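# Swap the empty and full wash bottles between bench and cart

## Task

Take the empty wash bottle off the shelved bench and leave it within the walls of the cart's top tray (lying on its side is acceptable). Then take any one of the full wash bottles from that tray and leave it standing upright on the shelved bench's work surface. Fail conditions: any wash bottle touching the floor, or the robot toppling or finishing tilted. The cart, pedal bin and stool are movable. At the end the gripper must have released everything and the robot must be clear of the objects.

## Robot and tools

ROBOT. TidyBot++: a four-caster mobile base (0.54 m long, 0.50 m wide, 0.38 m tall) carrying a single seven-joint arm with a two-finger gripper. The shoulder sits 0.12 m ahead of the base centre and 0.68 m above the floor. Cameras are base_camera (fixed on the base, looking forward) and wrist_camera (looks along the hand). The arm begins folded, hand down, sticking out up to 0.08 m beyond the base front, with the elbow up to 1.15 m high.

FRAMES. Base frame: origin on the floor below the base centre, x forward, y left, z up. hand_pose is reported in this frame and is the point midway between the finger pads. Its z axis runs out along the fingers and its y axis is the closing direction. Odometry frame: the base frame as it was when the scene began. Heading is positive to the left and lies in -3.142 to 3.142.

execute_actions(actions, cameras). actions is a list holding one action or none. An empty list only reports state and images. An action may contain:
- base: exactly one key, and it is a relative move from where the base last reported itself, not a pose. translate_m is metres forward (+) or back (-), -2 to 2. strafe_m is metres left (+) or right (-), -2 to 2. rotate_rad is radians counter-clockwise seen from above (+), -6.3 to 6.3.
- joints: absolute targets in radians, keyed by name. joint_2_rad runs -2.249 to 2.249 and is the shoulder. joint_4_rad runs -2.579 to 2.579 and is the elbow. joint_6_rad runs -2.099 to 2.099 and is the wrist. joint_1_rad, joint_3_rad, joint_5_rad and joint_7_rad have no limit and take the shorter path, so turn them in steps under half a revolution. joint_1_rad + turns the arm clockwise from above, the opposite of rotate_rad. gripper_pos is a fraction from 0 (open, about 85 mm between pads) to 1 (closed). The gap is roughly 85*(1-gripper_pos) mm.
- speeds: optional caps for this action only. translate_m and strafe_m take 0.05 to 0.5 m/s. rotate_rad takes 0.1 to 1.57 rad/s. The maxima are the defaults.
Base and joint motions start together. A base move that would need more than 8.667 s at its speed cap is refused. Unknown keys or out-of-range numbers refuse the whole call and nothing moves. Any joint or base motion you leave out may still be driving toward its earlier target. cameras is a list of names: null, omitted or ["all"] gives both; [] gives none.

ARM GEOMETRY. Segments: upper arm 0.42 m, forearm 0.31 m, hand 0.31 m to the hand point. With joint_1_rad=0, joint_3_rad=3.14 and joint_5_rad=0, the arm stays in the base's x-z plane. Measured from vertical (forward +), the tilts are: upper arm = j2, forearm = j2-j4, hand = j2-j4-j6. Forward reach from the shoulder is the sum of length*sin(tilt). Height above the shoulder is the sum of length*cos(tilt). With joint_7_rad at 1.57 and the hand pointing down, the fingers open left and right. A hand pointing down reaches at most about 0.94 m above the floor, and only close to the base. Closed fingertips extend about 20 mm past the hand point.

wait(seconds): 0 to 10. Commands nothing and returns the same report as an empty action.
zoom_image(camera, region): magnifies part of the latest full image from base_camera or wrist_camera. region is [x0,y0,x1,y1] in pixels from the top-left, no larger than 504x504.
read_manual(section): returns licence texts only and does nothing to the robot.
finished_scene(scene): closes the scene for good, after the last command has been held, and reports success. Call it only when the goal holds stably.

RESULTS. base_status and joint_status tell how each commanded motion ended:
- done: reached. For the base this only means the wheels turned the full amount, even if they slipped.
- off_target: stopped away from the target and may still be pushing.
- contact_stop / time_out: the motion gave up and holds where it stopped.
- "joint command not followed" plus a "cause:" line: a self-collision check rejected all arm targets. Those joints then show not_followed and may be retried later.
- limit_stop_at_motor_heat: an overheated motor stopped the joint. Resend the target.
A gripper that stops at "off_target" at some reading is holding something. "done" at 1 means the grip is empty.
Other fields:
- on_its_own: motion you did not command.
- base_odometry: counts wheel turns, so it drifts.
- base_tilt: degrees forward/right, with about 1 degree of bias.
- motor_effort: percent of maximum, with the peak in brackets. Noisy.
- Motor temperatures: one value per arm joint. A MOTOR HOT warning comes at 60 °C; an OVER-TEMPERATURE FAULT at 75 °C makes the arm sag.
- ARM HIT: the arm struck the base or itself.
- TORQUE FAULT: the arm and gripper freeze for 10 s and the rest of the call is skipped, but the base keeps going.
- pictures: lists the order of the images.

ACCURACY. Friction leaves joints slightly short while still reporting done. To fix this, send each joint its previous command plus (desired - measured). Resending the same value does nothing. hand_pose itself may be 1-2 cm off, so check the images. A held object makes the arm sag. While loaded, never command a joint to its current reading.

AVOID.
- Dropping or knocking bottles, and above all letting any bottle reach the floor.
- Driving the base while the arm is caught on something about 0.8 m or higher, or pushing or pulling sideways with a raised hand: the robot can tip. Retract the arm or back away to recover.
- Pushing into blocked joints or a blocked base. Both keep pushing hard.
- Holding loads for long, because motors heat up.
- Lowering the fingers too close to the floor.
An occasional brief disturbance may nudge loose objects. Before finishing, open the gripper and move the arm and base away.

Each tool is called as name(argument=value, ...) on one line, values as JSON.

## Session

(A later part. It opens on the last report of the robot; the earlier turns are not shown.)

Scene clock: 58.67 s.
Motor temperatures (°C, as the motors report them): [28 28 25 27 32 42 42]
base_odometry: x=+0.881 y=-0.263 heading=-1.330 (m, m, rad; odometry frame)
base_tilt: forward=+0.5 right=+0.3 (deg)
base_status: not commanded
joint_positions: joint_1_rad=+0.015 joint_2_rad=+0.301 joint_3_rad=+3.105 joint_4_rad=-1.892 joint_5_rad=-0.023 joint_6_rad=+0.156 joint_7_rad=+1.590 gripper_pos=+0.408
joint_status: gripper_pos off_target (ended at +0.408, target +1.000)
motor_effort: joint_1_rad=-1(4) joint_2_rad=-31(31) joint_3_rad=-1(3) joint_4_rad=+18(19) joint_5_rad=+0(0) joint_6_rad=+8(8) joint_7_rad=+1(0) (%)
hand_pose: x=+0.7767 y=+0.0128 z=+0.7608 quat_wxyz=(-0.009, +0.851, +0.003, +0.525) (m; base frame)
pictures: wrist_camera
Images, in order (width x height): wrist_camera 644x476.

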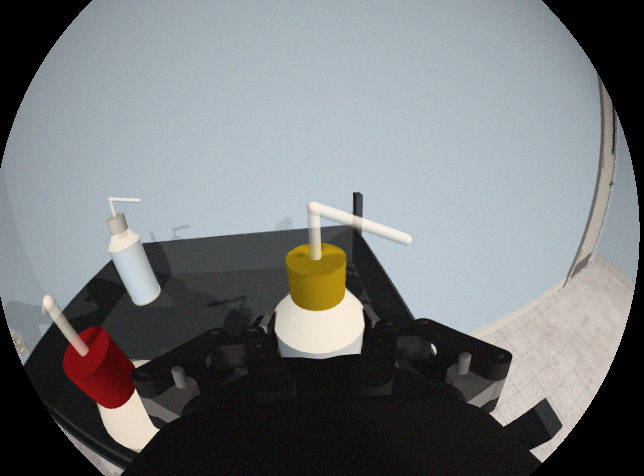

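execute_actions(actions=[{"joints":{"joint_2_rad":0.15,"joint_4_rad":-0.95,"joint_6_rad":-0.93}}], cameras=[])

execute_actions(actions=[{"base":{"translate_m":-0.6},"joints":{"joint_2_rad":0.08,"joint_6_rad":-0.97}}], cameras=["wrist_camera"])

execute_actions(actions=[{"base":{"rotate_rad":-1.57},"speeds":{"rotate_rad":0.7}}], cameras=["wrist_camera"])

execute_actions(actions=[{"base":{"strafe_m":-0.17}}], cameras=[])

execute_actions(actions=[{"base":{"translate_m":1.75}}])

Scene clock: 61.40 s.
Motor temperatures (°C, as the motors report them): [28 28 25 27 32 42 42]
base_odometry: x=+0.881 y=-0.263 heading=-1.330 (m, m, rad; odometry frame)
base_tilt: forward=+0.5 right=+0.4 (deg)
base_status: not commanded
joint_positions: joint_1_rad=+0.015 joint_2_rad=+0.179 joint_3_rad=+3.105 joint_4_rad=-0.977 joint_5_rad=-0.023 joint_6_rad=-0.899 joint_7_rad=+1.590 gripper_pos=+0.408
joint_status: all done
motor_effort: joint_1_rad=+0(1) joint_2_rad=-32(39) joint_3_rad=-1(1) joint_4_rad=+23(25) joint_5_rad=+0(0) joint_6_rad=+10(12) joint_7_rad=+0(0) (%)
hand_pose: x=+0.7562 y=+0.0181 z=+1.0781 quat_wxyz=(-0.015, +0.856, +0.014, +0.517) (m; base frame)
pictures: none
No camera images: the call's "cameras" was empty. Leave "cameras" out to get every camera's image.

Scene clock: 64.10 s.
Motor temperatures (°C, as the motors report them): [28 28 25 27 32 42 42]
base_odometry: x=+0.738 y=+0.320 heading=-1.330 (m, m, rad; odometry frame)
base_tilt: forward=+0.4 right=+0.3 (deg)
base_status: done
joint_positions: joint_1_rad=+0.014 joint_2_rad=+0.095 joint_3_rad=+3.105 joint_4_rad=-0.974 joint_5_rad=-0.023 joint_6_rad=-0.944 joint_7_rad=+1.590 gripper_pos=+0.408
joint_status: all done
motor_effort: joint_1_rad=+0(2) joint_2_rad=-26(38) joint_3_rad=-1(1) joint_4_rad=+21(24) joint_5_rad=+0(1) joint_6_rad=+10(10) joint_7_rad=+0(0) (%)
hand_pose: x=+0.7149 y=+0.0190 z=+1.1189 quat_wxyz=(-0.014, +0.845, +0.016, +0.535) (m; base frame)
pictures: wrist_camera
Images, in order (width x height): wrist_camera 644x476.

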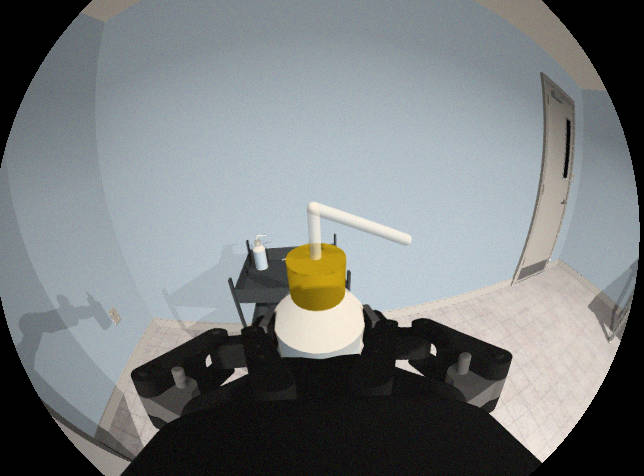

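Scene clock: 67.07 s.
Motor temperatures (°C, as the motors report them): [28 28 25 27 32 42 42]
base_odometry: x=+0.738 y=+0.320 heading=-2.900 (m, m, rad; odometry frame)
base_tilt: forward=+0.4 right=+0.3 (deg)
base_status: done
joint_positions: joint_1_rad=+0.009 joint_2_rad=+0.095 joint_3_rad=+3.105 joint_4_rad=-0.974 joint_5_rad=-0.023 joint_6_rad=-0.944 joint_7_rad=+1.590 gripper_pos=+0.408
joint_status: not commanded
motor_effort: joint_1_rad=+0(4) joint_2_rad=-27(28) joint_3_rad=-1(4) joint_4_rad=+22(22) joint_5_rad=+0(1) joint_6_rad=+10(10) joint_7_rad=+0(1) (%)
hand_pose: x=+0.7148 y=+0.0223 z=+1.1189 quat_wxyz=(-0.015, +0.845, +0.018, +0.535) (m; base frame)
pictures: wrist_camera
Images, in order (width x height): wrist_camera 644x476.

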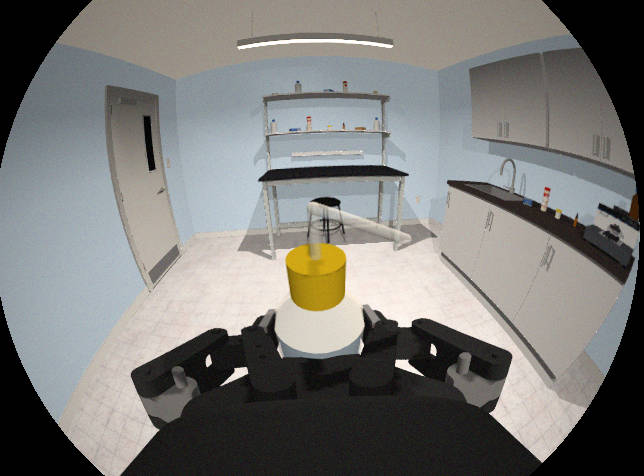

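Scene clock: 68.60 s.
Motor temperatures (°C, as the motors report them): [28 28 25 27 32 42 42]
base_odometry: x=+0.697 y=+0.485 heading=-2.901 (m, m, rad; odometry frame)
base_tilt: forward=+0.4 right=+0.4 (deg)
base_status: done
joint_positions: joint_1_rad=+0.008 joint_2_rad=+0.095 joint_3_rad=+3.105 joint_4_rad=-0.974 joint_5_rad=-0.023 joint_6_rad=-0.944 joint_7_rad=+1.590 gripper_pos=+0.408
joint_status: not commanded
motor_effort: joint_1_rad=-1(5) joint_2_rad=-27(28) joint_3_rad=-1(4) joint_4_rad=+22(22) joint_5_rad=+0(1) joint_6_rad=+10(10) joint_7_rad=+0(0) (%)
hand_pose: x=+0.7148 y=+0.0221 z=+1.1189 quat_wxyz=(-0.015, +0.845, +0.018, +0.535) (m; base frame)
pictures: none
No camera images: the call's "cameras" was empty. Leave "cameras" out to get every camera's image.

Scene clock: 73.47 s.
Motor temperatures (°C, as the motors report them): [28 28 25 27 32 42 42]
base_odometry: x=-1.003 y=+0.069 heading=-2.901 (m, m, rad; odometry frame)
base_tilt: forward=+0.4 right=+0.3 (deg)
base_status: done
joint_positions: joint_1_rad=+0.008 joint_2_rad=+0.098 joint_3_rad=+3.105 joint_4_rad=-0.974 joint_5_rad=-0.023 joint_6_rad=-0.946 joint_7_rad=+1.590 gripper_pos=+0.408
joint_status: not commanded
motor_effort: joint_1_rad=-1(2) joint_2_rad=-28(31) joint_3_rad=-1(2) joint_4_rad=+22(23) joint_5_rad=+0(0) joint_6_rad=+11(11) joint_7_rad=+0(0) (%)
hand_pose: x=+0.7161 y=+0.0221 z=+1.1165 quat_wxyz=(-0.015, +0.846, +0.018, +0.533) (m; base frame)
pictures: base_camera, wrist_camera
Images, in order (width x height): base_camera 644x364, wrist_camera 644x476.

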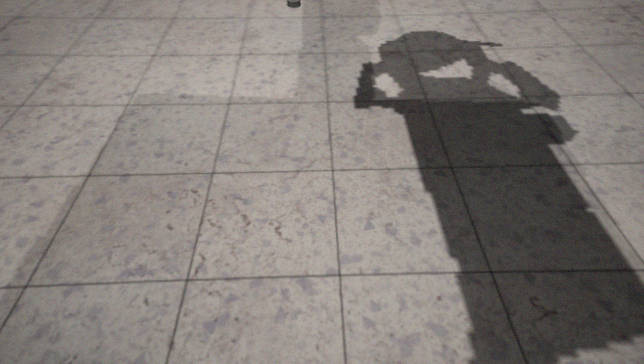

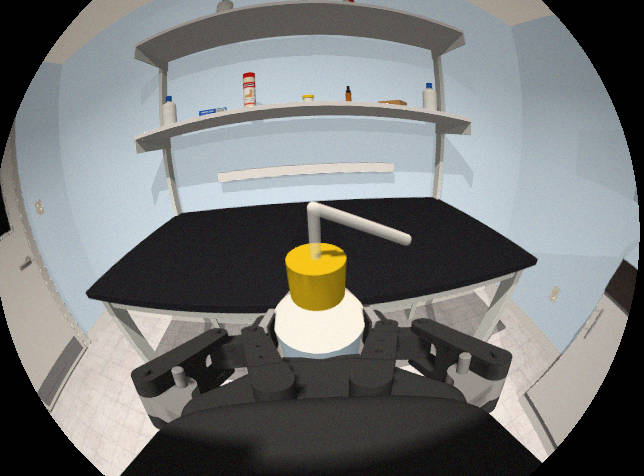

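execute_actions(actions=[{"base":{"translate_m":0.38},"speeds":{"translate_m":0.2}}], cameras=["wrist_camera"])

execute_actions(actions=[{"joints":{"joint_2_rad":0.27,"joint_6_rad":-0.78}}], cameras=["wrist_camera"])

execute_actions(actions=[{"joints":{"joint_4_rad":-1.05,"joint_6_rad":-0.72}}], cameras=["wrist_camera"])

Scene clock: 76.47 s.
Motor temperatures (°C, as the motors report them): [28 28 25 27 32 42 42]
base_odometry: x=-1.372 y=-0.021 heading=-2.902 (m, m, rad; odometry frame)
base_tilt: forward=+0.4 right=+0.4 (deg)
base_status: done
joint_positions: joint_1_rad=+0.008 joint_2_rad=+0.098 joint_3_rad=+3.105 joint_4_rad=-0.974 joint_5_rad=-0.023 joint_6_rad=-0.946 joint_7_rad=+1.590 gripper_pos=+0.408
joint_status: not commanded
motor_effort: joint_1_rad=+0(0) joint_2_rad=-28(31) joint_3_rad=-1(1) joint_4_rad=+23(23) joint_5_rad=+0(0) joint_6_rad=+10(11) joint_7_rad=+0(0) (%)
hand_pose: x=+0.7162 y=+0.0221 z=+1.1162 quat_wxyz=(-0.015, +0.846, +0.018, +0.532) (m; base frame)
pictures: wrist_camera
Images, in order (width x height): wrist_camera 644x476.

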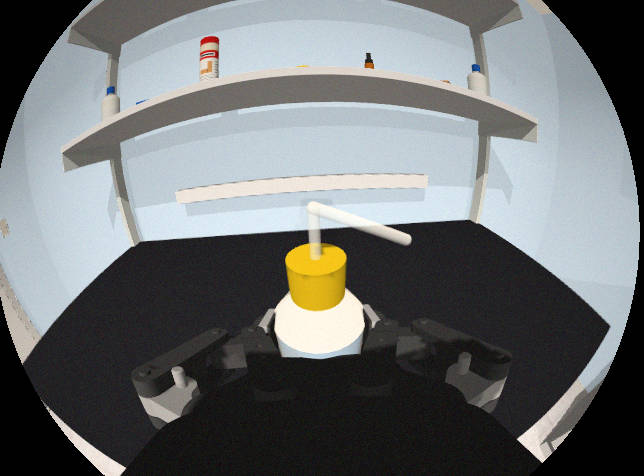

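Scene clock: 77.87 s.
Motor temperatures (°C, as the motors report them): [28 28 25 27 32 42 42]
base_odometry: x=-1.372 y=-0.021 heading=-2.902 (m, m, rad; odometry frame)
base_tilt: forward=+0.5 right=+0.3 (deg)
base_status: not commanded
joint_positions: joint_1_rad=+0.008 joint_2_rad=+0.296 joint_3_rad=+3.105 joint_4_rad=-0.971 joint_5_rad=-0.023 joint_6_rad=-0.839 joint_7_rad=+1.590 gripper_pos=+0.408
joint_status: joint_6_rad off_target (ended at -0.839, target -0.780); the others done
motor_effort: joint_1_rad=-1(0) joint_2_rad=-37(41) joint_3_rad=-1(1) joint_4_rad=+23(25) joint_5_rad=+0(0) joint_6_rad=+10(10) joint_7_rad=+0(0) (%)
hand_pose: x=+0.8088 y=+0.0212 z=+1.0196 quat_wxyz=(-0.018, +0.869, +0.015, +0.495) (m; base frame)
pictures: wrist_camera
Images, in order (width x height): wrist_camera 644x476.

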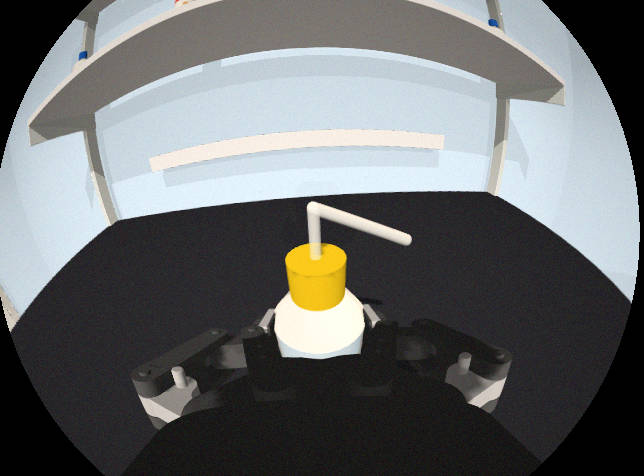

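Scene clock: 78.80 s.
Motor temperatures (°C, as the motors report them): [28 28 25 27 32 42 42]
base_odometry: x=-1.372 y=-0.021 heading=-2.902 (m, m, rad; odometry frame)
base_tilt: forward=+0.4 right=+0.4 (deg)
base_status: not commanded
joint_positions: joint_1_rad=+0.008 joint_2_rad=+0.281 joint_3_rad=+3.105 joint_4_rad=-1.033 joint_5_rad=-0.023 joint_6_rad=-0.769 joint_7_rad=+1.590 gripper_pos=+0.408
joint_status: all done
motor_effort: joint_1_rad=-1(0) joint_2_rad=-31(36) joint_3_rad=-1(1) joint_4_rad=+20(24) joint_5_rad=+0(0) joint_6_rad=+8(9) joint_7_rad=+0(0) (%)
hand_pose: x=+0.8103 y=+0.0213 z=+1.0142 quat_wxyz=(-0.017, +0.863, +0.014, +0.505) (m; base frame)
pictures: wrist_camera
Images, in order (width x height): wrist_camera 644x476.

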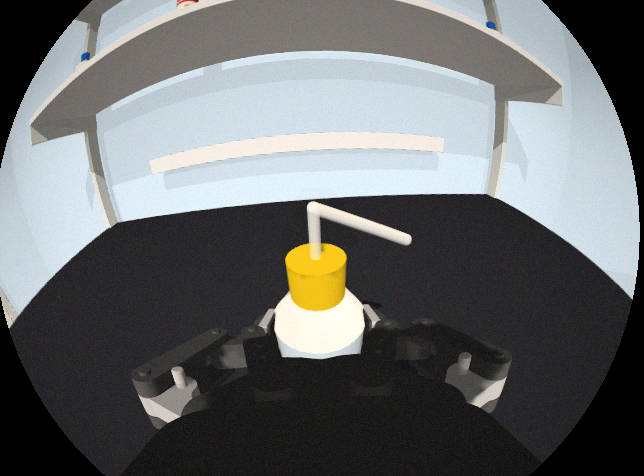

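execute_actions(actions=[{"joints":{"gripper_pos":0}}], cameras=["wrist_camera"])

execute_actions(actions=[{"base":{"translate_m":-0.6},"speeds":{"translate_m":0.3}}], cameras=["wrist_camera"])

execute_actions(actions=[{"base":{"rotate_rad":2.2},"joints":{"joint_2_rad":-0.1}}], cameras=["wrist_camera"])

zoom_image(camera="wrist_camera", region=[200, 140, 440, 320])

Scene clock: 80.23 s.
Motor temperatures (°C, as the motors report them): [28 28 25 27 32 42 42]
base_odometry: x=-1.372 y=-0.021 heading=-2.902 (m, m, rad; odometry frame)
base_tilt: forward=+0.5 right=+0.3 (deg)
base_status: not commanded
joint_positions: joint_1_rad=+0.008 joint_2_rad=+0.281 joint_3_rad=+3.105 joint_4_rad=-1.037 joint_5_rad=-0.023 joint_6_rad=-0.768 joint_7_rad=+1.590 gripper_pos=+0.000
joint_status: all done
motor_effort: joint_1_rad=+0(0) joint_2_rad=-33(36) joint_3_rad=-1(1) joint_4_rad=+21(23) joint_5_rad=+0(0) joint_6_rad=+7(9) joint_7_rad=+0(0) (%)
hand_pose: x=+0.8100 y=+0.0213 z=+1.0117 quat_wxyz=(-0.017, +0.864, +0.014, +0.504) (m; base frame)
pictures: wrist_camera
Images, in order (width x height): wrist_camera 644x476.

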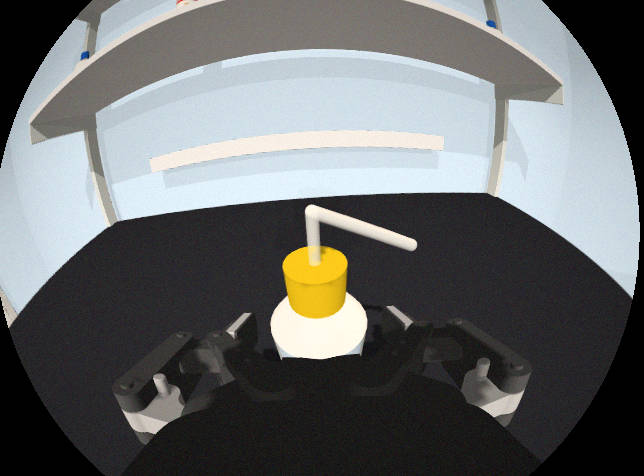

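Scene clock: 83.20 s.
Motor temperatures (°C, as the motors report them): [28 28 25 27 32 42 42]
base_odometry: x=-0.789 y=+0.122 heading=-2.902 (m, m, rad; odometry frame)
base_tilt: forward=+0.5 right=+0.4 (deg)
base_status: done
joint_positions: joint_1_rad=+0.008 joint_2_rad=+0.273 joint_3_rad=+3.105 joint_4_rad=-1.038 joint_5_rad=-0.023 joint_6_rad=-0.765 joint_7_rad=+1.590 gripper_pos=+0.000
joint_status: not commanded
motor_effort: joint_1_rad=-1(4) joint_2_rad=-31(38) joint_3_rad=-1(2) joint_4_rad=+20(21) joint_5_rad=+0(1) joint_6_rad=+7(8) joint_7_rad=+0(1) (%)
hand_pose: x=+0.8081 y=+0.0215 z=+1.0173 quat_wxyz=(-0.017, +0.861, +0.014, +0.508) (m; base frame)
pictures: wrist_camera
Images, in order (width x height): wrist_camera 644x476.

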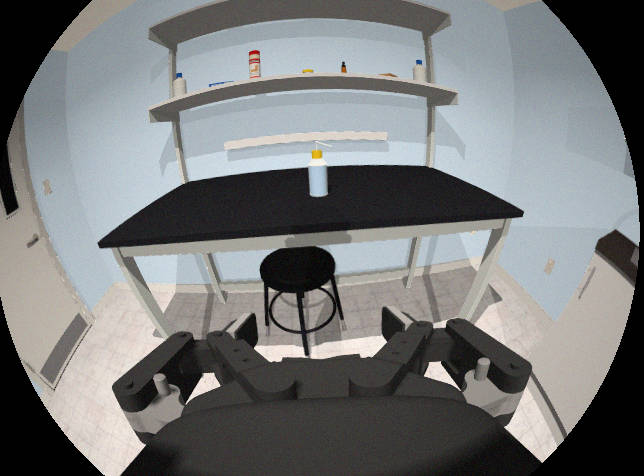

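Scene clock: 85.90 s.
Motor temperatures (°C, as the motors report them): [28 28 25 27 32 42 42]
base_odometry: x=-0.789 y=+0.122 heading=-0.702 (m, m, rad; odometry frame)
base_tilt: forward=+0.4 right=+0.4 (deg)
base_status: done
joint_positions: joint_1_rad=+0.008 joint_2_rad=-0.086 joint_3_rad=+3.104 joint_4_rad=-1.043 joint_5_rad=-0.023 joint_6_rad=-0.763 joint_7_rad=+1.590 gripper_pos=+0.000
joint_status: all done
motor_effort: joint_1_rad=+0(6) joint_2_rad=-16(35) joint_3_rad=-1(5) joint_4_rad=+19(22) joint_5_rad=+0(1) joint_6_rad=+9(9) joint_7_rad=+0(1) (%)
hand_pose: x=+0.6470 y=+0.0232 z=+1.2353 quat_wxyz=(-0.013, +0.758, +0.018, +0.652) (m; base frame)
pictures: wrist_camera
Images, in order (width x height): wrist_camera 644x476.

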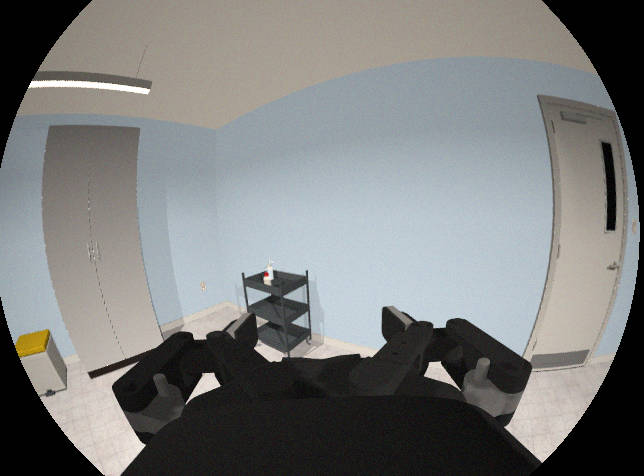

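Region (200, 140, 440, 320) of wrist_camera's 644x476 image, scaled by 2.100; it fills the top 378 rows of this view, and the rest is white.

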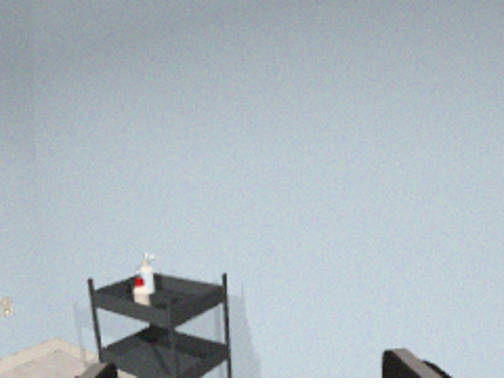

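Red bottle lies in the tray, which looks acceptable.

finished_scene(scene=2)

The scene is finished: the task was done.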